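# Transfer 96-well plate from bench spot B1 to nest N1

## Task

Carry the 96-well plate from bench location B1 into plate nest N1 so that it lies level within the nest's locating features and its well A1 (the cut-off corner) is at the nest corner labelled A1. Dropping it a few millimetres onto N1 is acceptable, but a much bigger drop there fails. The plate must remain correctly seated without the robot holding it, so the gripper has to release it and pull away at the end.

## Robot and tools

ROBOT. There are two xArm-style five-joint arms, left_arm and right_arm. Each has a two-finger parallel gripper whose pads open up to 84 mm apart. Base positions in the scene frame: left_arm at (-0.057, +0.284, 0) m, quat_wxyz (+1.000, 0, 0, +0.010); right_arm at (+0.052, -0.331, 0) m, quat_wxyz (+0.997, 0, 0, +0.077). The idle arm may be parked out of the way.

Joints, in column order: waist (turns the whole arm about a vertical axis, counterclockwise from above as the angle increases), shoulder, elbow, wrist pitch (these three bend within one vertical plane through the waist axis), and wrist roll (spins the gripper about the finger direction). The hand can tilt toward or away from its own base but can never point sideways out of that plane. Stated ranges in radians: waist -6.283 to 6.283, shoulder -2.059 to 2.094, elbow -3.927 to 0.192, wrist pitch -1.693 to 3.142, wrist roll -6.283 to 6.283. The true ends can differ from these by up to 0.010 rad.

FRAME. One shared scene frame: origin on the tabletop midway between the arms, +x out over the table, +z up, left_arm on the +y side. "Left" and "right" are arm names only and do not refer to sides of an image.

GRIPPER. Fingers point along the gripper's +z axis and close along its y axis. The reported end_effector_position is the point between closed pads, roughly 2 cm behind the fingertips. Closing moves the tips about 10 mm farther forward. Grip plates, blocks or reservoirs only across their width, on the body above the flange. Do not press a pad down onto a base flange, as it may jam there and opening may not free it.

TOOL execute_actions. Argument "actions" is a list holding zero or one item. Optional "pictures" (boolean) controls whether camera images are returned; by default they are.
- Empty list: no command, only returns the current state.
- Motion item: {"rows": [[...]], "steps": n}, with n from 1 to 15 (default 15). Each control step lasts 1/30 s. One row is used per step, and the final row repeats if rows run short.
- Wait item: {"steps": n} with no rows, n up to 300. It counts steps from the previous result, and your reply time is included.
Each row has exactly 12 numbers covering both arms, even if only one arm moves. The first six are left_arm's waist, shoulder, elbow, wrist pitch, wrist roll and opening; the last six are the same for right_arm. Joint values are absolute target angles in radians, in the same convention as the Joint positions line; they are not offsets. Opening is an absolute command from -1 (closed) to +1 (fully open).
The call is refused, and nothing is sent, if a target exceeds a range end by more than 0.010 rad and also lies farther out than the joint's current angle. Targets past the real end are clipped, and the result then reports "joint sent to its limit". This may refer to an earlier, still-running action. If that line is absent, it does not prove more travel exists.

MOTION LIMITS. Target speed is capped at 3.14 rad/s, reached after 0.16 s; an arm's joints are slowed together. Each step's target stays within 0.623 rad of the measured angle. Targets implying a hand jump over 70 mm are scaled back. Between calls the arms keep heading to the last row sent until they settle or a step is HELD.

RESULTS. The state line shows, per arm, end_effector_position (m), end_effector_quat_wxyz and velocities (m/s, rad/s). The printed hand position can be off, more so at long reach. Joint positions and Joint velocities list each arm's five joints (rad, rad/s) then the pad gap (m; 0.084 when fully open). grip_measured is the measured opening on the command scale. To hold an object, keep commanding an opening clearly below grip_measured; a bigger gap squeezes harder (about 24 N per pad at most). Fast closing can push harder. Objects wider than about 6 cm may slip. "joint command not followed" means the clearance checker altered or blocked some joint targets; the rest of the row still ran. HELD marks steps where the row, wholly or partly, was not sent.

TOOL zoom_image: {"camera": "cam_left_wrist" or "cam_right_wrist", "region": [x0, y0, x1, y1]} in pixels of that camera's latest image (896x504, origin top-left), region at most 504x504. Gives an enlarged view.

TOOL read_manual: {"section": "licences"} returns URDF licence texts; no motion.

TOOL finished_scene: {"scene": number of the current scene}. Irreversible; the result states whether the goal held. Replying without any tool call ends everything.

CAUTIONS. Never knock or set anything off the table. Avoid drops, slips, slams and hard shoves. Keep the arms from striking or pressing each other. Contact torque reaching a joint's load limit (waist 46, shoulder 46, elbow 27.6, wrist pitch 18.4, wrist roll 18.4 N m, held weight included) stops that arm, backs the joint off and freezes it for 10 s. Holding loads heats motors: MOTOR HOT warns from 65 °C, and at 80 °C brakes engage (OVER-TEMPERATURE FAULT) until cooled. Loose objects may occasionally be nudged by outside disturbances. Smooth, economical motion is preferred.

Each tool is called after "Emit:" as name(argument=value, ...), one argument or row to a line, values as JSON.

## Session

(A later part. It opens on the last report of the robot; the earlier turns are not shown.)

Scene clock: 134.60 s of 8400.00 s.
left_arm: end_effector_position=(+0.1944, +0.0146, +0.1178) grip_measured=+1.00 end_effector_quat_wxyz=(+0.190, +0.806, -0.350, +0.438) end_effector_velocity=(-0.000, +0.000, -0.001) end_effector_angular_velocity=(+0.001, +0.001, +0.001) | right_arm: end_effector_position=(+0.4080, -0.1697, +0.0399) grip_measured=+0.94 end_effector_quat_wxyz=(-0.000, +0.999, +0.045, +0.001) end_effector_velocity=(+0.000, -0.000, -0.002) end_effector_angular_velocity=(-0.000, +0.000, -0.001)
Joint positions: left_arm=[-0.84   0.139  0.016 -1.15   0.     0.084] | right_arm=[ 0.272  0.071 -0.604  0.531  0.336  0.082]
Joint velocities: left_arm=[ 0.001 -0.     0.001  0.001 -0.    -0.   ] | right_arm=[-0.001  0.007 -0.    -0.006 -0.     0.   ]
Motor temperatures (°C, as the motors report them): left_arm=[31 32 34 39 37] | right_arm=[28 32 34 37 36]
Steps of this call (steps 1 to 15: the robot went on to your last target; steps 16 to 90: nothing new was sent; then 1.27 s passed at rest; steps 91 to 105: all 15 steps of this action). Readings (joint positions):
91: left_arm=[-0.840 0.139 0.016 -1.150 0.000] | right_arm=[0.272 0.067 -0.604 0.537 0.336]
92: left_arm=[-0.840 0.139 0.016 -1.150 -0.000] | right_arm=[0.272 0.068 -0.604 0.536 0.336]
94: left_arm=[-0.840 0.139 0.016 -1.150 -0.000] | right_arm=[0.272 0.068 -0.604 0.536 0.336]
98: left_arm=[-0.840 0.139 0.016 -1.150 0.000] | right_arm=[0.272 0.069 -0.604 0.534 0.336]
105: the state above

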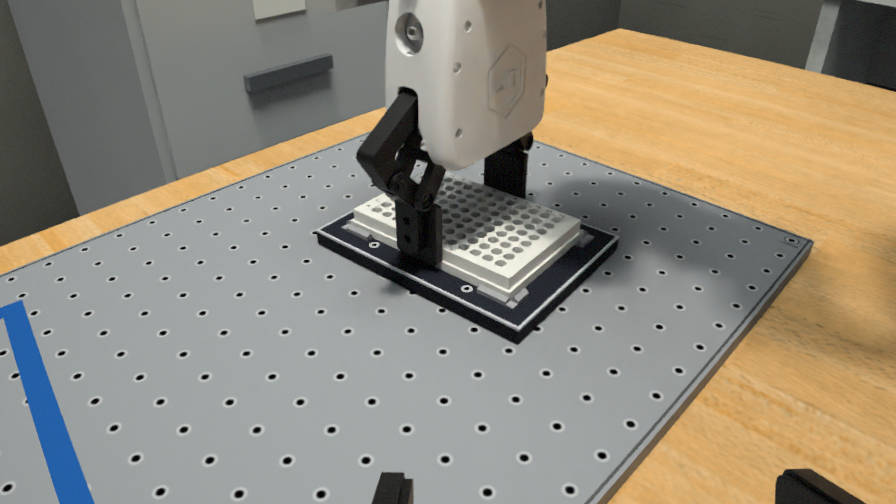

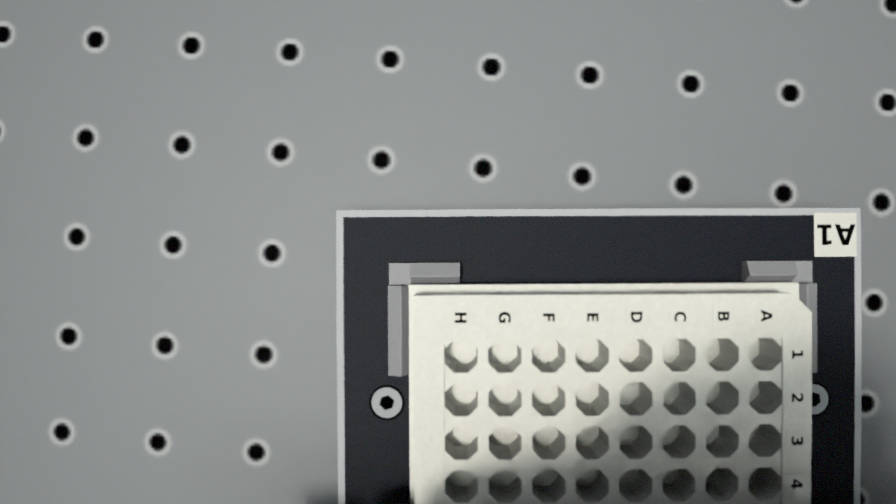

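Contact; the plate is slipping in the grip, so it's down. Release at the current height.

Emit:
execute_actions(
  actions=[
    {"rows":[[-0.84,0.139,0.016,-1.15,0,1,0.2717,0.071,-0.6034,0.5324,0.3357,0.5],[-0.84,0.139,0.016,-1.15,0,1,0.2717,0.071,-0.6034,0.5324,0.3357,0.8],[-0.84,0.139,0.016,-1.15,0,1,0.2717,0.071,-0.6034,0.5324,0.3357,0.94],[-0.84,0.139,0.016,-1.15,0,1,0.2717,0.071,-0.6034,0.5324,0.3357,1]],"steps":15},
  ],
  pictures=false,
)

Emit:
execute_actions(
  actions=[
    {"rows":[[-0.84,0.139,0.016,-1.15,0,1,0.2717,0.0559,-0.6055,0.5496,0.3357,1],[-0.84,0.139,0.016,-1.15,0,1,0.2717,0.0559,-0.6055,0.5496,0.3357,1],[-0.84,0.139,0.016,-1.15,0,1,0.2717,0.0559,-0.6055,0.5496,0.3357,1],[-0.84,0.139,0.016,-1.15,0,1,0.2717,0.0559,-0.6055,0.5496,0.3357,1],[-0.84,0.139,0.016,-1.15,0,1,0.2717,0.036,-0.6084,0.5724,0.3357,1],[-0.84,0.139,0.016,-1.15,0,1,0.2717,0.036,-0.6084,0.5724,0.3357,1],[-0.84,0.139,0.016,-1.15,0,1,0.2717,0.036,-0.6084,0.5724,0.3357,1],[-0.84,0.139,0.016,-1.15,0,1,0.2717,0.036,-0.6084,0.5724,0.3357,1],[-0.84,0.139,0.016,-1.15,0,1,0.2717,-0.053,-0.628,0.681,0.3357,1]],"steps":15},
  ],
  pictures=false,
)

Emit:
execute_actions(
  actions=[
    {"rows":[[-0.84,0.139,0.016,-1.15,0,1,0.2717,-0.3,-0.75,1.05,0.3357,1]],"steps":15},
  ],
)

Emit:
zoom_image(
  camera="cam_left_wrist",
  region=[310,160,630,340],
)

Scene clock: 142.77 s of 8400.00 s.
left_arm: end_effector_position=(+0.1944, +0.0146, +0.1178) grip_measured=+1.00 end_effector_quat_wxyz=(+0.190, +0.806, -0.350, +0.438) end_effector_velocity=(+0.000, -0.000, +0.000) end_effector_angular_velocity=(-0.000, -0.000, +0.000) | right_arm: end_effector_position=(+0.4073, -0.1698, +0.0389) grip_measured=+1.00 end_effector_quat_wxyz=(+0.000, +0.999, +0.046, -0.000) end_effector_velocity=(-0.000, -0.002, +0.001) end_effector_angular_velocity=(-0.002, +0.003, -0.002)
Joint positions: left_arm=[-0.84   0.139  0.016 -1.15   0.     0.084] | right_arm=[ 0.272  0.074 -0.603  0.53   0.336  0.084]
Joint velocities: left_arm=[ 0. -0. -0. -0. -0.  0.] | right_arm=[-0.004 -0.006  0.001  0.009 -0.002  0.   ]
Motor temperatures (°C, as the motors report them): left_arm=[31 32 34 39 37] | right_arm=[28 32 34 37 36]
Steps of this call (steps 1 to 15: the robot went on to your last target; steps 16 to 90: nothing new was sent; then 4.67 s passed at rest; steps 91 to 105: all 15 steps of this action). Readings (joint positions):
91: left_arm=[-0.840 0.139 0.016 -1.150 0.000] | right_arm=[0.272 0.073 -0.603 0.529 0.336]
92: left_arm=[-0.840 0.139 0.016 -1.150 0.000] | right_arm=[0.272 0.073 -0.603 0.529 0.336]
94: left_arm=[-0.840 0.139 0.016 -1.150 0.000] | right_arm=[0.272 0.073 -0.603 0.530 0.336]
98: left_arm=[-0.840 0.139 0.016 -1.150 -0.000] | right_arm=[0.273 0.075 -0.604 0.528 0.336]
105: the state above

Scene clock: 143.27 s of 8400.00 s.
left_arm: end_effector_position=(+0.1944, +0.0146, +0.1178) grip_measured=+1.00 end_effector_quat_wxyz=(+0.190, +0.806, -0.350, +0.438) end_effector_velocity=(+0.000, +0.000, +0.000) end_effector_angular_velocity=(+0.000, -0.000, +0.001) | right_arm: end_effector_position=(+0.4098, -0.1691, +0.0826) grip_measured=+1.00 end_effector_quat_wxyz=(-0.001, +0.999, +0.045, +0.003) end_effector_velocity=(+0.012, +0.006, +0.081) end_effector_angular_velocity=(+0.020, -0.043, +0.001)
Joint positions: left_arm=[-0.84   0.139  0.016 -1.15  -0.     0.084] | right_arm=[ 0.271 -0.043 -0.628  0.664  0.336  0.084]
Joint velocities: left_arm=[ 0.001 -0.    -0.     0.     0.     0.   ] | right_arm=[ 0.002 -0.192 -0.063  0.207  0.001  0.   ]
Motor temperatures (°C, as the motors report them): left_arm=[31 32 34 39 37] | right_arm=[28 32 34 37 36]
Steps of this call (steps 1 to 15: all 15 steps of this action). Readings (joint positions):
1: left_arm=[-0.840 0.139 0.016 -1.150 0.000] | right_arm=[0.272 0.073 -0.603 0.531 0.336]
2: left_arm=[-0.840 0.139 0.016 -1.150 0.000] | right_arm=[0.272 0.071 -0.603 0.535 0.335]
4: left_arm=[-0.840 0.139 0.016 -1.150 -0.000] | right_arm=[0.271 0.065 -0.602 0.542 0.336]
8: left_arm=[-0.840 0.139 0.016 -1.150 -0.000] | right_arm=[0.271 0.046 -0.605 0.563 0.336]
15: the state above

Scene clock: 143.77 s of 8400.00 s.
left_arm: end_effector_position=(+0.1944, +0.0146, +0.1178) grip_measured=+1.00 end_effector_quat_wxyz=(+0.190, +0.806, -0.350, +0.438) end_effector_velocity=(-0.000, -0.000, -0.000) end_effector_angular_velocity=(-0.000, +0.000, -0.000) | right_arm: end_effector_position=(+0.3975, -0.1746, +0.1976) grip_measured=+1.00 end_effector_quat_wxyz=(+0.000, +0.999, +0.045, -0.000) end_effector_velocity=(-0.024, -0.011, -0.003) end_effector_angular_velocity=(-0.036, +0.080, -0.001)
Joint positions: left_arm=[-0.84   0.139  0.016 -1.15   0.     0.084] | right_arm=[ 0.272 -0.296 -0.747  1.043  0.336  0.084]
Joint velocities: left_arm=[-0. -0. -0.  0. -0.  0.] | right_arm=[-0.001 -0.021  0.009  0.1    0.     0.   ]
Motor temperatures (°C, as the motors report them): left_arm=[31 32 34 39 37] | right_arm=[28 32 34 37 36]
Steps of this call (steps 1 to 15: all 15 steps of this action). Readings (joint positions):
1: left_arm=[-0.840 0.139 0.016 -1.150 -0.000] | right_arm=[0.272 -0.048 -0.629 0.671 0.336]
2: left_arm=[-0.840 0.139 0.016 -1.150 0.000] | right_arm=[0.272 -0.053 -0.630 0.683 0.336]
4: left_arm=[-0.840 0.139 0.016 -1.150 0.000] | right_arm=[0.271 -0.087 -0.643 0.743 0.336]
8: left_arm=[-0.840 0.139 0.016 -1.150 0.000] | right_arm=[0.272 -0.211 -0.709 0.915 0.336]
15: the state above

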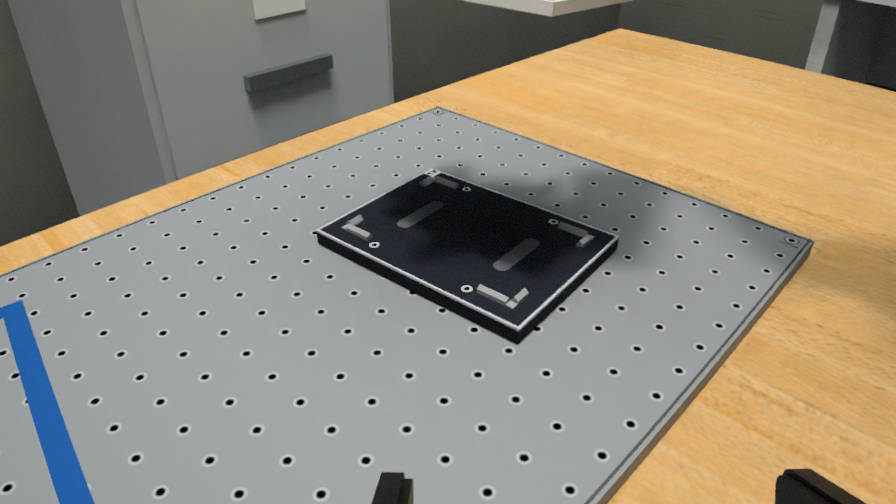

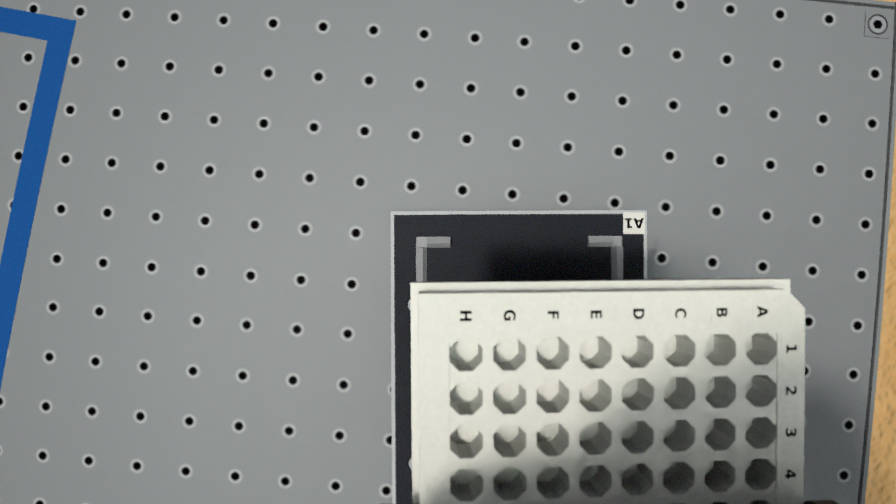

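Region (310, 160, 630, 340) of cam_left_wrist's 896x504 image, scaled by 1.575, with more detail than that image has; it fills the top 284 rows of this view, and the rest is white.

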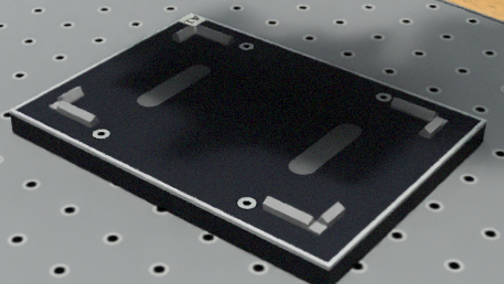

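Emit:
execute_actions(
  actions=[
    {"rows":[[-0.84,0.139,0.016,-1.15,0,1,0.2717,-0.28,-0.74,1.02,0.3357,1],[-0.84,0.139,0.016,-1.15,0,1,0.2717,-0.265,-0.733,0.998,0.3357,1],[-0.84,0.139,0.016,-1.15,0,1,0.2717,-0.25,-0.725,0.975,0.3357,1],[-0.84,0.139,0.016,-1.15,0,1,0.2717,-0.233,-0.717,0.95,0.3357,1],[-0.84,0.139,0.016,-1.15,0,1,0.2717,-0.217,-0.709,0.926,0.3357,1],[-0.84,0.139,0.016,-1.15,0,1,0.2717,-0.2,-0.701,0.901,0.3357,1],[-0.84,0.139,0.016,-1.15,0,1,0.2717,-0.184,-0.693,0.877,0.3357,1],[-0.84,0.139,0.016,-1.15,0,1,0.2717,-0.168,-0.685,0.853,0.3357,1],[-0.84,0.139,0.016,-1.15,0,1,0.2717,-0.151,-0.677,0.828,0.3357,1],[-0.84,0.139,0.016,-1.15,0,1,0.2717,-0.135,-0.669,0.804,0.3357,1],[-0.84,0.139,0.016,-1.15,0,1,0.2717,-0.118,-0.66,0.778,0.3357,1],[-0.84,0.139,0.016,-1.15,0,1,0.2717,-0.102,-0.652,0.754,0.3357,1],[-0.84,0.139,0.016,-1.15,0,1,0.2717,-0.085,-0.644,0.729,0.3357,1],[-0.84,0.139,0.016,-1.15,0,1,0.2717,-0.069,-0.636,0.705,0.3357,1],[-0.84,0.139,0.016,-1.15,0,1,0.2717,-0.053,-0.628,0.681,0.3357,1]],"steps":15},
  ],
  pictures=false,
)

Emit:
execute_actions(
  actions=[
    {"rows":[[-0.84,0.139,0.016,-1.15,0,1,0.2717,-0.053,-0.628,0.681,0.3357,1],[-0.84,0.139,0.016,-1.15,0,1,0.2717,-0.04,-0.625,0.665,0.3357,1],[-0.84,0.139,0.016,-1.15,0,1,0.2717,-0.04,-0.625,0.665,0.3357,1],[-0.84,0.139,0.016,-1.15,0,1,0.2717,-0.02,-0.62,0.64,0.3357,1],[-0.84,0.139,0.016,-1.15,0,1,0.2717,-0.02,-0.62,0.64,0.3357,1],[-0.84,0.139,0.016,-1.15,0,1,0.2717,0,-0.6155,0.6155,0.3357,1],[-0.84,0.139,0.016,-1.15,0,1,0.2717,0,-0.6155,0.6155,0.3357,1],[-0.84,0.139,0.016,-1.15,0,1,0.2717,0.02,-0.611,0.591,0.3357,1],[-0.84,0.139,0.016,-1.15,0,1,0.2717,0.02,-0.611,0.591,0.3357,1],[-0.84,0.139,0.016,-1.15,0,1,0.2717,0.036,-0.6084,0.5724,0.3357,1]],"steps":15},
  ],
  pictures=false,
)

Emit:
execute_actions(
  actions=[
    {"steps":10},
  ],
)

Emit:
zoom_image(
  camera="cam_left_wrist",
  region=[330,140,610,320],
)

Scene clock: 156.53 s of 8400.00 s.
left_arm: end_effector_position=(+0.1944, +0.0146, +0.1178) grip_measured=+1.00 end_effector_quat_wxyz=(+0.190, +0.806, -0.350, +0.438) end_effector_velocity=(+0.000, +0.000, -0.000) end_effector_angular_velocity=(+0.000, +0.000, +0.001) | right_arm: end_effector_position=(+0.4083, -0.1697, +0.1124) grip_measured=+1.00 end_effector_quat_wxyz=(+0.000, +0.999, +0.045, -0.000) end_effector_velocity=(+0.001, +0.000, -0.225) end_effector_angular_velocity=(-0.000, +0.000, +0.000)
Joint positions: left_arm=[-0.84   0.139  0.016 -1.15  -0.     0.084] | right_arm=[ 0.272 -0.113 -0.658  0.772  0.336  0.084]
Joint velocities: left_arm=[ 0.001 -0.     0.     0.    -0.     0.   ] | right_arm=[-0.     0.489  0.241 -0.73  -0.     0.   ]
Motor temperatures (°C, as the motors report them): left_arm=[31 32 34 39 37] | right_arm=[28 32 35 37 36]
Steps of this call (steps 1 to 15: the robot went on to your last target; steps 16 to 90: nothing new was sent; then 9.27 s passed at rest; steps 91 to 105: all 15 steps of this action). Readings (joint positions):
91: left_arm=[-0.840 0.139 0.016 -1.150 -0.000] | right_arm=[0.272 -0.300 -0.750 1.049 0.336]
92: left_arm=[-0.840 0.139 0.016 -1.150 -0.000] | right_arm=[0.272 -0.297 -0.749 1.044 0.336]
94: left_arm=[-0.840 0.139 0.016 -1.150 -0.000] | right_arm=[0.272 -0.281 -0.742 1.019 0.336]
98: left_arm=[-0.840 0.139 0.016 -1.150 0.000] | right_arm=[0.272 -0.225 -0.713 0.939 0.336]
105: the state above

Scene clock: 157.03 s of 8400.00 s.
left_arm: end_effector_position=(+0.1944, +0.0146, +0.1178) grip_measured=+1.00 end_effector_quat_wxyz=(+0.190, +0.806, -0.350, +0.438) end_effector_velocity=(-0.000, -0.000, +0.000) end_effector_angular_velocity=(-0.000, -0.000, -0.001) | right_arm: end_effector_position=(+0.4073, -0.1701, +0.0533) grip_measured=+1.00 end_effector_quat_wxyz=(+0.000, +0.999, +0.045, -0.001) end_effector_velocity=(+0.005, +0.002, -0.017) end_effector_angular_velocity=(+0.008, -0.017, -0.000)
Joint positions: left_arm=[-0.84   0.139  0.016 -1.15  -0.     0.084] | right_arm=[ 0.272  0.032 -0.609  0.579  0.336  0.084]
Joint velocities: left_arm=[-0.001  0.     0.    -0.001 -0.     0.   ] | right_arm=[-0.     0.056  0.005 -0.079 -0.     0.   ]
Motor temperatures (°C, as the motors report them): left_arm=[31 32 34 39 37] | right_arm=[28 32 35 37 36]
Steps of this call (steps 1 to 15: all 15 steps of this action). Readings (joint positions):
1: left_arm=[-0.840 0.139 0.016 -1.150 0.000] | right_arm=[0.272 -0.097 -0.650 0.748 0.336]
2: left_arm=[-0.840 0.139 0.016 -1.150 0.000] | right_arm=[0.272 -0.082 -0.642 0.726 0.336]
4: left_arm=[-0.840 0.139 0.016 -1.150 -0.000] | right_arm=[0.272 -0.058 -0.631 0.693 0.336]
8: left_arm=[-0.840 0.139 0.016 -1.150 0.000] | right_arm=[0.272 -0.020 -0.621 0.640 0.336]
15: the state above

Scene clock: 157.37 s of 8400.00 s.
left_arm: end_effector_position=(+0.1944, +0.0146, +0.1178) grip_measured=+1.00 end_effector_quat_wxyz=(+0.190, +0.806, -0.350, +0.438) end_effector_velocity=(+0.000, +0.000, +0.000) end_effector_angular_velocity=(-0.000, -0.000, +0.001) | right_arm: end_effector_position=(+0.4078, -0.1699, +0.0522) grip_measured=+1.00 end_effector_quat_wxyz=(-0.000, +0.999, +0.045, +0.000) end_effector_velocity=(-0.001, -0.000, -0.001) end_effector_angular_velocity=(-0.002, +0.004, +0.000)
Joint positions: left_arm=[-0.84   0.139  0.016 -1.15  -0.     0.084] | right_arm=[ 0.272  0.036 -0.609  0.572  0.336  0.084]
Joint velocities: left_arm=[ 0.001 -0.     0.    -0.001  0.    -0.   ] | right_arm=[ 0.     0.002  0.002 -0.     0.     0.   ]
Motor temperatures (°C, as the motors report them): left_arm=[31 32 34 39 37] | right_arm=[28 32 35 37 36]
Steps of this call (steps 1 to 10: the robot went on to your last target). Readings (joint positions):
1: left_arm=[-0.840 0.139 0.016 -1.150 0.000] | right_arm=[0.272 0.033 -0.609 0.576 0.336]
2: left_arm=[-0.840 0.139 0.016 -1.150 0.000] | right_arm=[0.272 0.034 -0.609 0.575 0.336]
4: left_arm=[-0.840 0.139 0.016 -1.150 0.000] | right_arm=[0.272 0.035 -0.609 0.573 0.336]
8: left_arm=[-0.840 0.139 0.016 -1.150 0.000] | right_arm=[0.272 0.035 -0.609 0.573 0.336]
10: the state above

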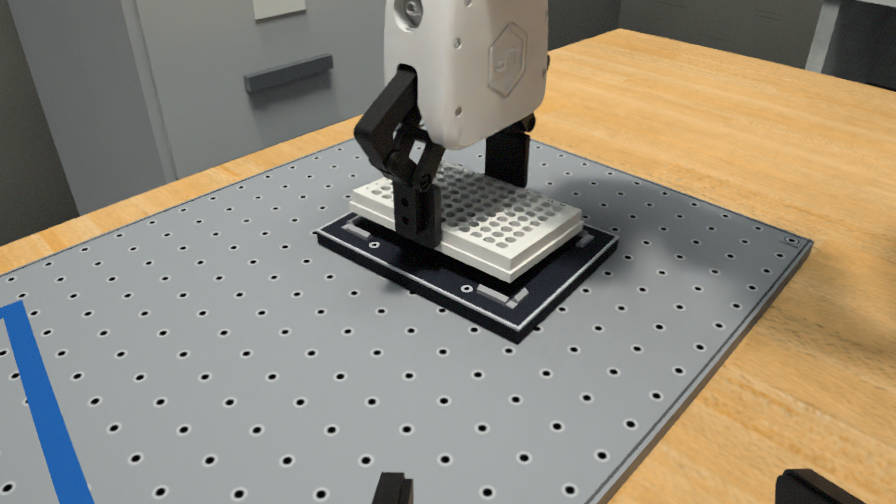

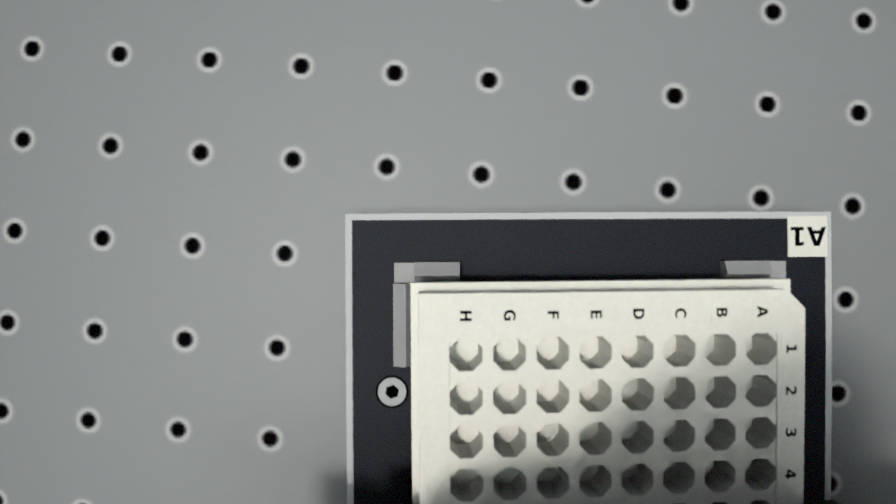

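Region (330, 140, 610, 320) of cam_left_wrist's 896x504 image, scaled by 1.800, with more detail than that image has; it fills the top 324 rows of this view, and the rest is white.

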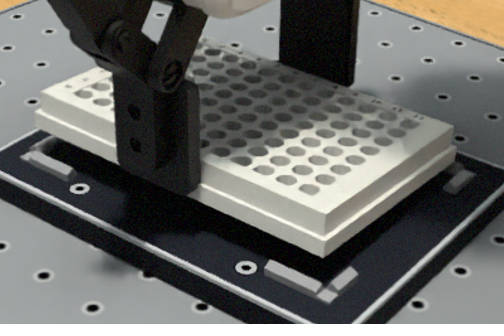

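Emit:
execute_actions(
  actions=[
    {"rows":[[-0.84,0.139,0.016,-1.15,0,1,0.2717,0.041,-0.6077,0.5667,0.3357,1],[-0.84,0.139,0.016,-1.15,0,1,0.2717,0.041,-0.6077,0.5667,0.3357,1],[-0.84,0.139,0.016,-1.15,0,1,0.2717,0.046,-0.607,0.561,0.3357,1],[-0.84,0.139,0.016,-1.15,0,1,0.2717,0.046,-0.607,0.561,0.3357,1],[-0.84,0.139,0.016,-1.15,0,1,0.2717,0.051,-0.6062,0.5552,0.3357,1],[-0.84,0.139,0.016,-1.15,0,1,0.2717,0.051,-0.6062,0.5552,0.3357,1],[-0.84,0.139,0.016,-1.15,0,1,0.2717,0.0559,-0.6055,0.5496,0.3357,1]],"steps":15},
  ],
)

Emit:
zoom_image(
  camera="cam_left_wrist",
  region=[330,140,610,320],
)

Emit:
zoom_image(
  camera="cam_right_wrist",
  region=[370,230,850,380],
)

Scene clock: 163.53 s of 8400.00 s.
left_arm: end_effector_position=(+0.1944, +0.0146, +0.1178) grip_measured=+1.00 end_effector_quat_wxyz=(+0.190, +0.806, -0.350, +0.438) end_effector_velocity=(+0.000, -0.000, +0.000) end_effector_angular_velocity=(-0.001, -0.001, +0.000) | right_arm: end_effector_position=(+0.4076, -0.1699, +0.0451) grip_measured=+1.00 end_effector_quat_wxyz=(+0.000, +0.999, +0.045, -0.000) end_effector_velocity=(+0.001, +0.000, -0.000) end_effector_angular_velocity=(+0.002, -0.003, -0.000)
Joint positions: left_arm=[-0.84   0.139  0.016 -1.15  -0.     0.084] | right_arm=[ 0.272  0.055 -0.606  0.55   0.336  0.084]
Joint velocities: left_arm=[ 0.    -0.    -0.    -0.001 -0.    -0.   ] | right_arm=[ 0.     0.002 -0.    -0.006  0.     0.   ]
Motor temperatures (°C, as the motors report them): left_arm=[31 32 34 39 37] | right_arm=[28 32 34 37 36]
Steps of this call (steps 1 to 15: the robot went on to your last target; steps 16 to 90: nothing new was sent; then 2.67 s passed at rest; steps 91 to 105: all 15 steps of this action). Readings (joint positions):
91: left_arm=[-0.840 0.139 0.016 -1.150 -0.000] | right_arm=[0.272 0.036 -0.608 0.572 0.336]
92: left_arm=[-0.840 0.139 0.016 -1.150 0.000] | right_arm=[0.272 0.037 -0.608 0.571 0.336]
94: left_arm=[-0.840 0.139 0.016 -1.150 -0.000] | right_arm=[0.272 0.040 -0.608 0.567 0.336]
98: left_arm=[-0.840 0.139 0.016 -1.150 0.000] | right_arm=[0.272 0.049 -0.606 0.557 0.336]
105: the state above

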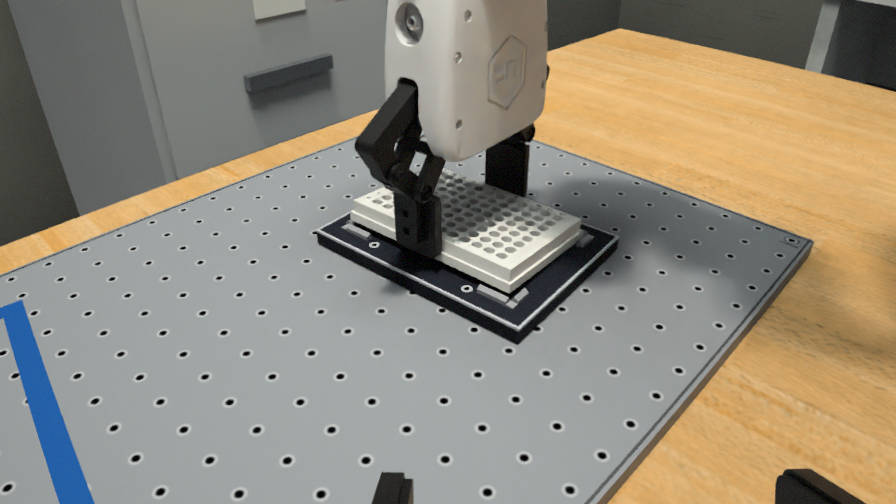

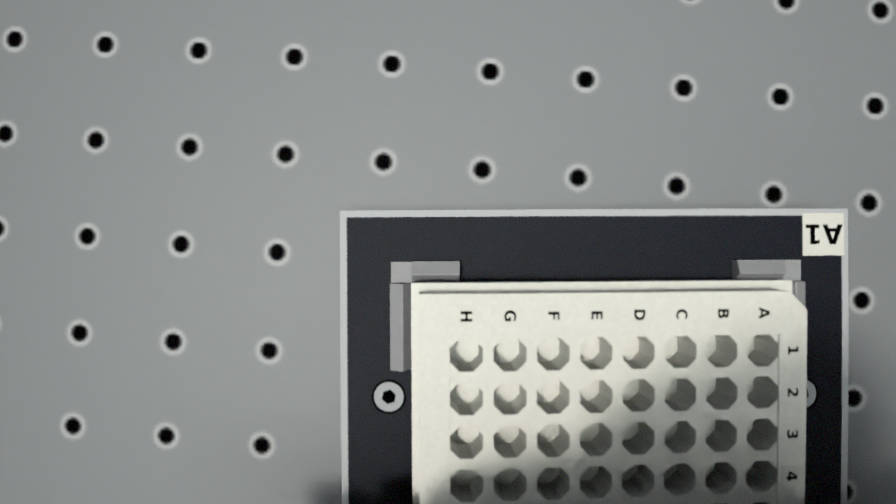

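Region (330, 140, 610, 320) of cam_left_wrist's 896x504 image, scaled by 1.800, with more detail than that image has; it fills the top 324 rows of this view, and the rest is white.

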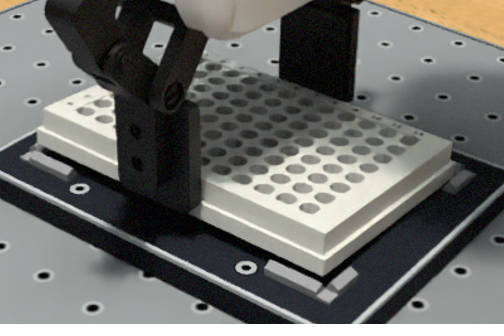

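Region (370, 230, 850, 380) of cam_right_wrist's 896x504 image, scaled by 1.050, with more detail than that image has; it fills the top 158 rows of this view, and the rest is white.

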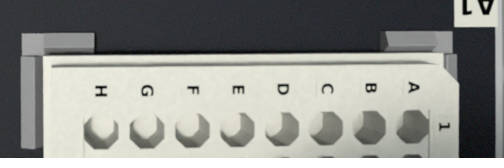

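Emit:
execute_actions(
  actions=[
    {"rows":[[-0.84,0.139,0.016,-1.15,0,1,0.2741,0.0568,-0.6067,0.5499,0.3381,1],[-0.84,0.139,0.016,-1.15,0,1,0.2741,0.0568,-0.6067,0.5499,0.3381,1],[-0.84,0.139,0.016,-1.15,0,1,0.2741,0.0568,-0.6067,0.5499,0.3381,1],[-0.84,0.139,0.016,-1.15,0,1,0.2741,0.0568,-0.6067,0.5499,0.3381,1],[-0.84,0.139,0.016,-1.15,0,1,0.2741,0.0597,-0.6064,0.5467,0.3381,1],[-0.84,0.139,0.016,-1.15,0,1,0.2741,0.0597,-0.6064,0.5467,0.3381,1],[-0.84,0.139,0.016,-1.15,0,1,0.2741,0.0597,-0.6064,0.5467,0.3381,1],[-0.84,0.139,0.016,-1.15,0,1,0.2741,0.0626,-0.606,0.5434,0.3381,1]],"steps":15},
  ],
)

Emit:
zoom_image(
  camera="cam_left_wrist",
  region=[330,140,610,320],
)

Emit:
zoom_image(
  camera="cam_right_wrist",
  region=[370,230,850,380],
)

Scene clock: 172.60 s of 8400.00 s.
left_arm: end_effector_position=(+0.1944, +0.0146, +0.1178) grip_measured=+1.00 end_effector_quat_wxyz=(+0.190, +0.806, -0.350, +0.438) end_effector_velocity=(+0.001, +0.001, -0.000) end_effector_angular_velocity=(+0.000, +0.000, +0.002) | right_arm: end_effector_position=(+0.4076, -0.1689, +0.0431) grip_measured=+1.00 end_effector_quat_wxyz=(-0.000, +0.999, +0.045, +0.000) end_effector_velocity=(-0.000, +0.000, -0.001) end_effector_angular_velocity=(+0.000, -0.001, -0.000)
Joint positions: left_arm=[-0.84   0.139  0.016 -1.15  -0.     0.084] | right_arm=[ 0.274  0.062 -0.606  0.544  0.338  0.084]
Joint velocities: left_arm=[ 0.002 -0.     0.     0.     0.     0.   ] | right_arm=[ 0.     0.002  0.001 -0.003  0.     0.   ]
Motor temperatures (°C, as the motors report them): left_arm=[31 32 34 39 37] | right_arm=[28 32 34 37 36]
Steps of this call (steps 1 to 15: the robot went on to your last target; steps 16 to 90: nothing new was sent; then 5.57 s passed at rest; steps 91 to 105: all 15 steps of this action). Readings (joint positions):
91: left_arm=[-0.840 0.139 0.016 -1.150 -0.000] | right_arm=[0.272 0.056 -0.606 0.550 0.336]
92: left_arm=[-0.840 0.139 0.016 -1.150 -0.000] | right_arm=[0.272 0.056 -0.606 0.550 0.336]
94: left_arm=[-0.840 0.139 0.016 -1.150 -0.000] | right_arm=[0.273 0.057 -0.606 0.550 0.337]
98: left_arm=[-0.840 0.139 0.016 -1.150 -0.000] | right_arm=[0.274 0.059 -0.606 0.548 0.338]
105: the state above

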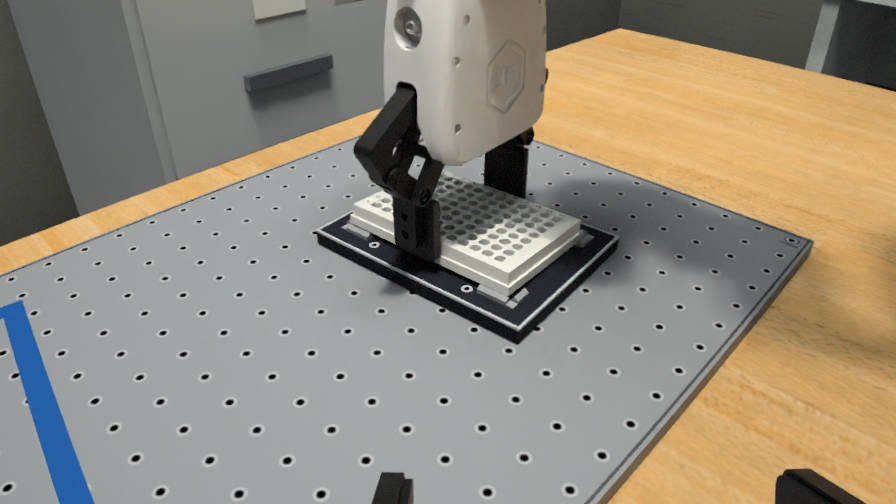

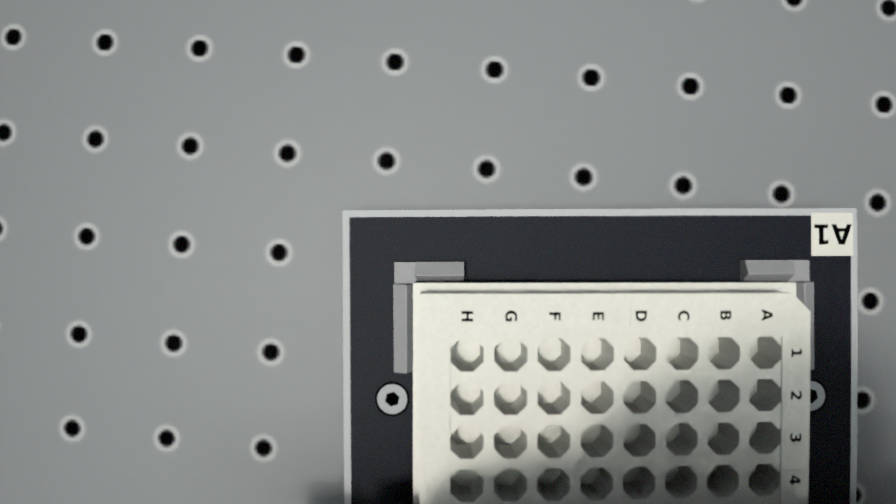

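Region (330, 140, 610, 320) of cam_left_wrist's 896x504 image, scaled by 1.800, with more detail than that image has; it fills the top 324 rows of this view, and the rest is white.

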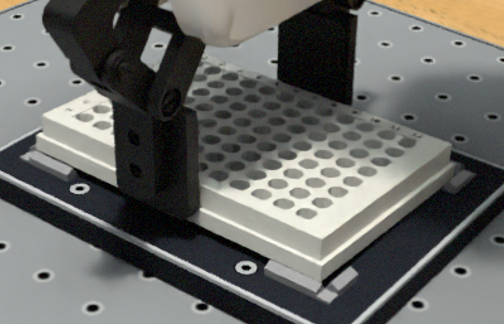

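Region (370, 230, 850, 380) of cam_right_wrist's 896x504 image, scaled by 1.050, with more detail than that image has; it fills the top 158 rows of this view, and the rest is white.

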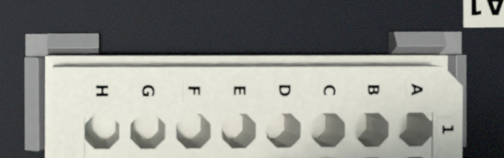

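Emit:
execute_actions(
  actions=[
    {"rows":[[-0.84,0.139,0.016,-1.15,0,1,0.2745,0.0652,-0.6059,0.5407,0.3385,1],[-0.84,0.139,0.016,-1.15,0,1,0.2745,0.0652,-0.6059,0.5407,0.3385,1],[-0.84,0.139,0.016,-1.15,0,1,0.2745,0.0652,-0.6059,0.5407,0.3385,1],[-0.84,0.139,0.016,-1.15,0,1,0.2745,0.0652,-0.6059,0.5407,0.3385,1],[-0.84,0.139,0.016,-1.15,0,1,0.2749,0.0677,-0.6057,0.538,0.3389,1],[-0.84,0.139,0.016,-1.15,0,1,0.2749,0.0677,-0.6057,0.538,0.3389,1],[-0.84,0.139,0.016,-1.15,0,1,0.2749,0.0677,-0.6057,0.538,0.3389,1],[-0.84,0.139,0.016,-1.15,0,1,0.2749,0.0701,-0.6054,0.5353,0.3389,1]],"steps":15},
  ],
)

Emit:
zoom_image(
  camera="cam_left_wrist",
  region=[330,140,610,320],
)

Emit:
zoom_image(
  camera="cam_right_wrist",
  region=[370,230,850,380],
)

Scene clock: 176.37 s of 8400.00 s.
left_arm: end_effector_position=(+0.1944, +0.0146, +0.1178) grip_measured=+1.00 end_effector_quat_wxyz=(+0.190, +0.806, -0.350, +0.438) end_effector_velocity=(-0.000, -0.000, -0.000) end_effector_angular_velocity=(+0.001, +0.001, -0.001) | right_arm: end_effector_position=(+0.4074, -0.1687, +0.0406) grip_measured=+1.00 end_effector_quat_wxyz=(+0.000, +0.999, +0.045, -0.000) end_effector_velocity=(+0.000, +0.000, -0.000) end_effector_angular_velocity=(+0.001, -0.002, +0.001)
Joint positions: left_arm=[-0.84   0.139  0.016 -1.15   0.     0.084] | right_arm=[ 0.275  0.07  -0.605  0.536  0.339  0.084]
Joint velocities: left_arm=[-0.001 -0.    -0.     0.001  0.     0.   ] | right_arm=[ 0.001  0.     0.    -0.003 -0.     0.   ]
Motor temperatures (°C, as the motors report them): left_arm=[31 32 34 39 37] | right_arm=[28 32 34 37 36]
Steps of this call (steps 1 to 15: the robot went on to your last target; steps 16 to 90: nothing new was sent; then 0.27 s passed at rest; steps 91 to 105: all 15 steps of this action). Readings (joint positions):
91: left_arm=[-0.840 0.139 0.016 -1.150 -0.000] | right_arm=[0.274 0.063 -0.606 0.543 0.338]
92: left_arm=[-0.840 0.139 0.016 -1.150 -0.000] | right_arm=[0.274 0.063 -0.606 0.543 0.338]
94: left_arm=[-0.840 0.139 0.016 -1.150 0.000] | right_arm=[0.274 0.064 -0.606 0.542 0.338]
98: left_arm=[-0.840 0.139 0.016 -1.150 0.000] | right_arm=[0.275 0.067 -0.606 0.539 0.339]
105: the state above

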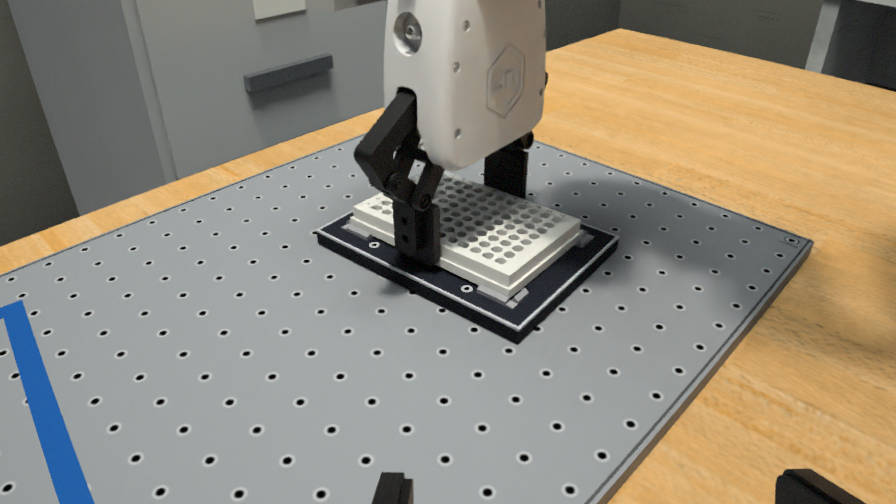

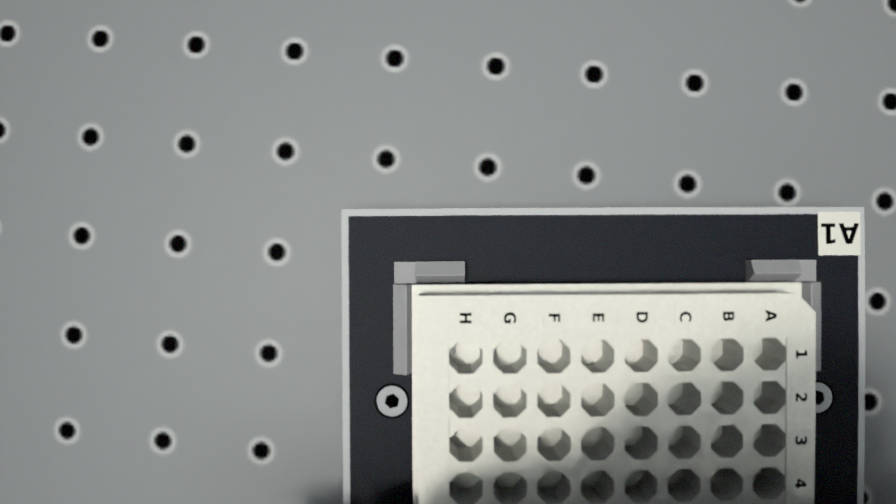

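Region (330, 140, 610, 320) of cam_left_wrist's 896x504 image, scaled by 1.800, with more detail than that image has; it fills the top 324 rows of this view, and the rest is white.

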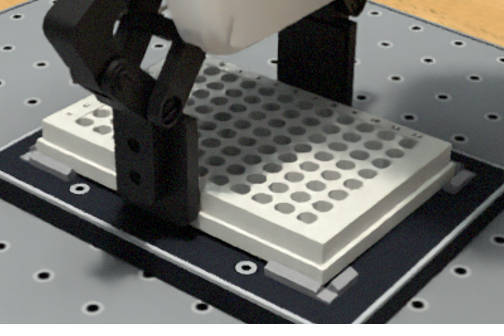

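Region (370, 230, 850, 380) of cam_right_wrist's 896x504 image, scaled by 1.050, with more detail than that image has; it fills the top 158 rows of this view, and the rest is white.

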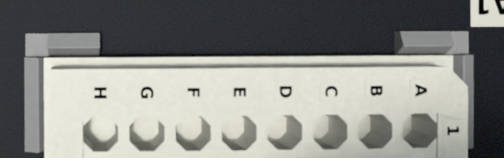

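Emit:
execute_actions(
  actions=[
    {"rows":[[-0.84,0.139,0.016,-1.15,0,1,0.2761,0.0705,-0.606,0.5355,0.3401,1],[-0.84,0.139,0.016,-1.15,0,1,0.2761,0.0705,-0.606,0.5355,0.3401,1],[-0.84,0.139,0.016,-1.15,0,1,0.2761,0.0705,-0.606,0.5355,0.3401,1],[-0.84,0.139,0.016,-1.15,0,1,0.2761,0.0705,-0.606,0.5355,0.3401,1],[-0.84,0.139,0.016,-1.15,0,1,0.2761,0.0705,-0.606,0.5355,0.3401,1],[-0.84,0.139,0.016,-1.15,0,1,0.2761,0.0705,-0.606,0.5355,0.3401,1],[-0.84,0.139,0.016,-1.15,0,1,0.2761,0.0677,-0.6063,0.5386,0.3401,1],[-0.84,0.139,0.016,-1.15,0,1,0.2761,0.0677,-0.6063,0.5386,0.3401,1],[-0.84,0.139,0.016,-1.15,0,1,0.2761,0.0648,-0.6067,0.5419,0.3401,1],[-0.84,0.139,0.016,-1.15,0,1,0.2761,0.0648,-0.6067,0.5419,0.3401,1],[-0.84,0.139,0.016,-1.15,0,1,0.2761,0.062,-0.6071,0.5451,0.3401,1]],"steps":15},
  ],
  pictures=false,
)

Emit:
execute_actions(
  actions=[
    {"steps":8},
  ],
)

Emit:
zoom_image(
  camera="cam_left_wrist",
  region=[330,140,610,320],
)

Scene clock: 182.70 s of 8400.00 s.
left_arm: end_effector_position=(+0.1944, +0.0146, +0.1178) grip_measured=+1.00 end_effector_quat_wxyz=(+0.190, +0.806, -0.350, +0.438) end_effector_velocity=(-0.000, -0.000, -0.000) end_effector_angular_velocity=(+0.000, +0.000, -0.001) | right_arm: end_effector_position=(+0.4075, -0.1679, +0.0432) grip_measured=+1.00 end_effector_quat_wxyz=(-0.000, +0.999, +0.045, +0.000) end_effector_velocity=(+0.000, -0.001, +0.005) end_effector_angular_velocity=(+0.000, -0.000, -0.002)
Joint positions: left_arm=[-0.84   0.139  0.016 -1.15   0.     0.084] | right_arm=[ 0.277  0.063 -0.607  0.544  0.34   0.084]
Joint velocities: left_arm=[-0.001  0.     0.001 -0.001 -0.    -0.   ] | right_arm=[-0.002 -0.014 -0.002  0.016  0.     0.   ]
Motor temperatures (°C, as the motors report them): left_arm=[31 32 34 39 37] | right_arm=[28 32 34 37 36]
Steps of this call (steps 1 to 15: the robot went on to your last target; steps 16 to 90: nothing new was sent; then 2.83 s passed at rest; steps 91 to 105: all 15 steps of this action). Readings (joint positions):
91: left_arm=[-0.840 0.139 0.016 -1.150 0.000] | right_arm=[0.275 0.070 -0.605 0.535 0.339]
92: left_arm=[-0.840 0.139 0.016 -1.150 0.000] | right_arm=[0.275 0.070 -0.606 0.535 0.339]
94: left_arm=[-0.840 0.139 0.016 -1.150 0.000] | right_arm=[0.275 0.070 -0.606 0.536 0.340]
98: left_arm=[-0.840 0.139 0.016 -1.150 0.000] | right_arm=[0.276 0.070 -0.606 0.536 0.340]
105: the state above

Scene clock: 182.97 s of 8400.00 s.
left_arm: end_effector_position=(+0.1944, +0.0146, +0.1178) grip_measured=+1.00 end_effector_quat_wxyz=(+0.190, +0.806, -0.350, +0.438) end_effector_velocity=(-0.000, +0.000, -0.000) end_effector_angular_velocity=(+0.001, +0.001, +0.000) | right_arm: end_effector_position=(+0.4074, -0.1681, +0.0434) grip_measured=+1.00 end_effector_quat_wxyz=(+0.000, +0.999, +0.045, -0.000) end_effector_velocity=(-0.000, -0.000, -0.000) end_effector_angular_velocity=(-0.001, +0.002, -0.001)
Joint positions: left_arm=[-0.84   0.139  0.016 -1.15   0.     0.084] | right_arm=[ 0.276  0.062 -0.607  0.545  0.34   0.084]
Joint velocities: left_arm=[ 0.    -0.     0.001  0.001  0.     0.   ] | right_arm=[-0.     0.001 -0.001  0.002  0.     0.   ]
Motor temperatures (°C, as the motors report them): left_arm=[31 32 34 39 37] | right_arm=[28 32 34 37 36]
Steps of this call (steps 1 to 8: the robot went on to your last target). Readings (joint positions):
1: left_arm=[-0.840 0.139 0.016 -1.150 0.000] | right_arm=[0.276 0.063 -0.607 0.544 0.340]
2: left_arm=[-0.840 0.139 0.016 -1.150 0.000] | right_arm=[0.276 0.062 -0.607 0.544 0.340]
4: left_arm=[-0.840 0.139 0.016 -1.150 0.000] | right_arm=[0.276 0.062 -0.607 0.545 0.340]
8: the state above

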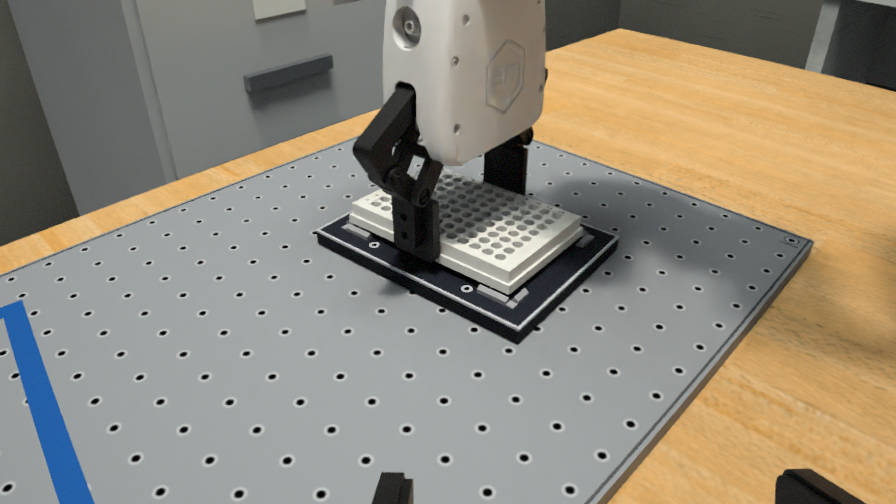

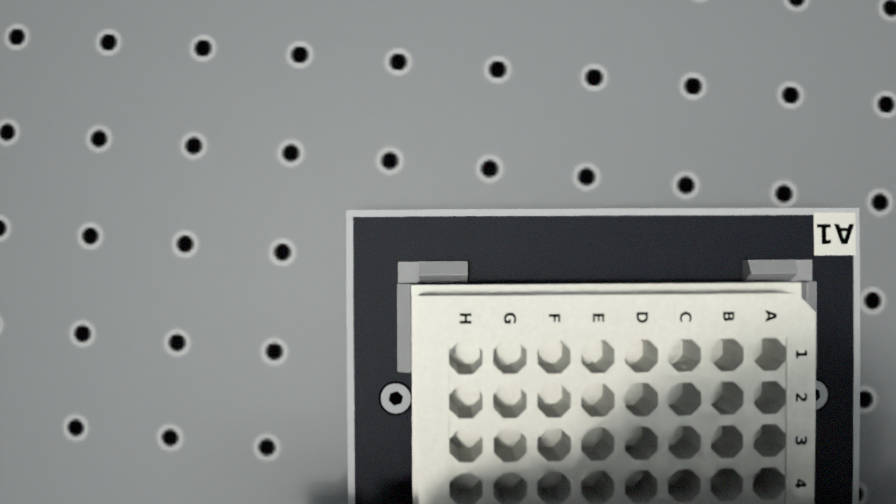

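Region (330, 140, 610, 320) of cam_left_wrist's 896x504 image, scaled by 1.800, with more detail than that image has; it fills the top 324 rows of this view, and the rest is white.

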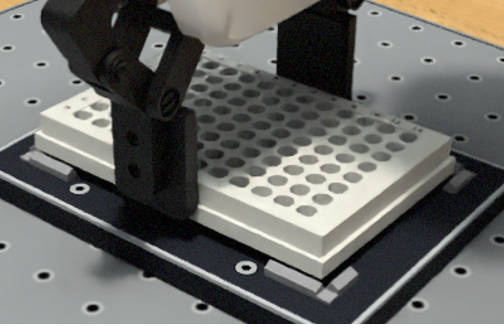

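Emit:
execute_actions(
  actions=[
    {"rows":[[-0.838,0.16,-0.04,-1.12,0,0.8,0.2749,0.0616,-0.6065,0.5449,0.3389,1],[-0.836,0.18,-0.09,-1.09,0,0.6,0.2749,0.0616,-0.6065,0.5449,0.3389,1],[-0.834,0.2,-0.14,-1.06,0,0.4,0.2749,0.0616,-0.6065,0.5449,0.3389,1],[-0.832,0.22,-0.19,-1.03,0,0.2,0.2749,0.0616,-0.6065,0.5449,0.3389,1],[-0.83,0.24,-0.24,-1.0,0,0,0.2749,0.0616,-0.6065,0.5449,0.3389,1],[-0.828,0.26,-0.29,-0.97,0,-0.2,0.2749,0.0645,-0.6061,0.5416,0.3389,1],[-0.826,0.28,-0.34,-0.94,0,-0.4,0.2749,0.0645,-0.6061,0.5416,0.3389,1],[-0.824,0.3,-0.39,-0.91,0,-0.6,0.2749,0.0645,-0.6061,0.5416,0.3389,1],[-0.822,0.33,-0.44,-0.89,0,-0.8,0.2749,0.0677,-0.6057,0.538,0.3389,1],[-0.82,0.36,-0.49,-0.87,0,-1,0.2749,0.0677,-0.6057,0.538,0.3389,1],[-0.818,0.39,-0.54,-0.85,0,-1,0.2749,0.0677,-0.6057,0.538,0.3389,1],[-0.816,0.42,-0.59,-0.83,0,-1,0.2749,0.0701,-0.6054,0.5353,0.3389,1]],"steps":15},
  ],
  pictures=false,
)

Emit:
execute_actions(
  actions=[
    {"steps":15},
  ],
)

Scene clock: 196.50 s of 8400.00 s.
left_arm: end_effector_position=(+0.3103, -0.0939, +0.1119) grip_measured=-1.00 end_effector_quat_wxyz=(+0.187, +0.808, -0.341, +0.442) end_effector_velocity=(+0.239, -0.212, -0.035) end_effector_angular_velocity=(-0.001, -0.001, +0.045) | right_arm: end_effector_position=(+0.4074, -0.1687, +0.0409) grip_measured=+1.00 end_effector_quat_wxyz=(+0.000, +0.999, +0.045, -0.000) end_effector_velocity=(-0.001, -0.000, -0.006) end_effector_angular_velocity=(-0.000, +0.001, +0.000)
Joint positions: left_arm=[-0.82   0.37  -0.5   -0.871  0.     0.   ] | right_arm=[ 0.275  0.069 -0.605  0.537  0.339  0.084]
Joint velocities: left_arm=[ 0.045  0.625 -1.124  0.497  0.     0.   ] | right_arm=[ 0.     0.016  0.003 -0.018 -0.     0.   ]
Motor temperatures (°C, as the motors report them): left_arm=[31 32 34 39 37] | right_arm=[28 32 34 37 36]
Steps of this call (steps 1 to 15: the robot went on to your last target; steps 16 to 90: nothing new was sent; then 10.03 s passed at rest; steps 91 to 105: all 15 steps of this action). Readings (joint positions):
91: left_arm=[-0.840 0.139 0.016 -1.150 0.000] | right_arm=[0.276 0.062 -0.607 0.545 0.340]
92: left_arm=[-0.840 0.142 0.010 -1.146 -0.000] | right_arm=[0.276 0.062 -0.607 0.545 0.340]
94: left_arm=[-0.838 0.158 -0.032 -1.121 -0.000] | right_arm=[0.275 0.062 -0.607 0.545 0.339]
98: left_arm=[-0.832 0.220 -0.189 -1.030 0.000] | right_arm=[0.275 0.063 -0.606 0.543 0.339]
105: the state above

Scene clock: 197.00 s of 8400.00 s.
left_arm: end_effector_position=(+0.3290, -0.1103, +0.1086) grip_measured=-1.00 end_effector_quat_wxyz=(+0.186, +0.809, -0.340, +0.442) end_effector_velocity=(+0.001, -0.001, +0.001) end_effector_angular_velocity=(-0.002, -0.002, +0.000) | right_arm: end_effector_position=(+0.4075, -0.1687, +0.0405) grip_measured=+1.00 end_effector_quat_wxyz=(-0.000, +0.999, +0.045, +0.000) end_effector_velocity=(-0.000, -0.000, -0.000) end_effector_angular_velocity=(-0.000, +0.001, -0.000)
Joint positions: left_arm=[-0.816  0.42  -0.589 -0.83  -0.     0.   ] | right_arm=[ 0.275  0.07  -0.605  0.535  0.339  0.084]
Joint velocities: left_arm=[ 0.     0.003 -0.006  0.001 -0.     0.   ] | right_arm=[-0.     0.    -0.     0.001 -0.     0.   ]
Motor temperatures (°C, as the motors report them): left_arm=[31 32 34 39 37] | right_arm=[28 32 34 37 36]
Steps of this call (steps 1 to 15: the robot went on to your last target). Readings (joint positions):
1: left_arm=[-0.818 0.388 -0.533 -0.857 0.000] | right_arm=[0.275 0.069 -0.605 0.536 0.339]
2: left_arm=[-0.817 0.400 -0.555 -0.847 0.000] | right_arm=[0.275 0.070 -0.605 0.536 0.339]
4: left_arm=[-0.817 0.412 -0.575 -0.837 0.000] | right_arm=[0.275 0.070 -0.605 0.536 0.339]
8: left_arm=[-0.816 0.418 -0.586 -0.831 -0.000] | right_arm=[0.275 0.070 -0.605 0.535 0.339]
15: the state above

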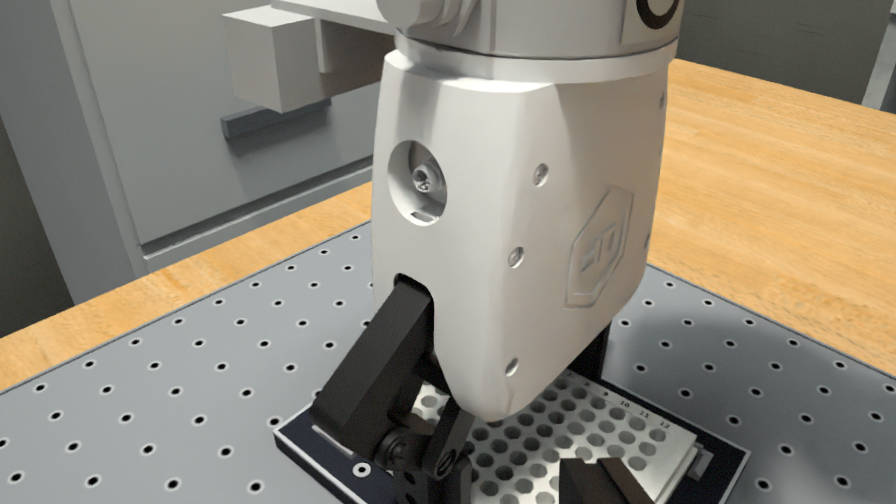

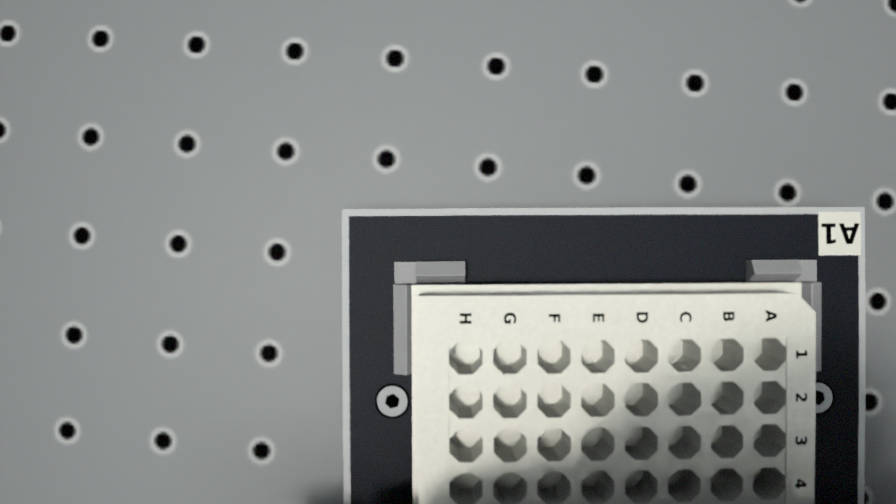

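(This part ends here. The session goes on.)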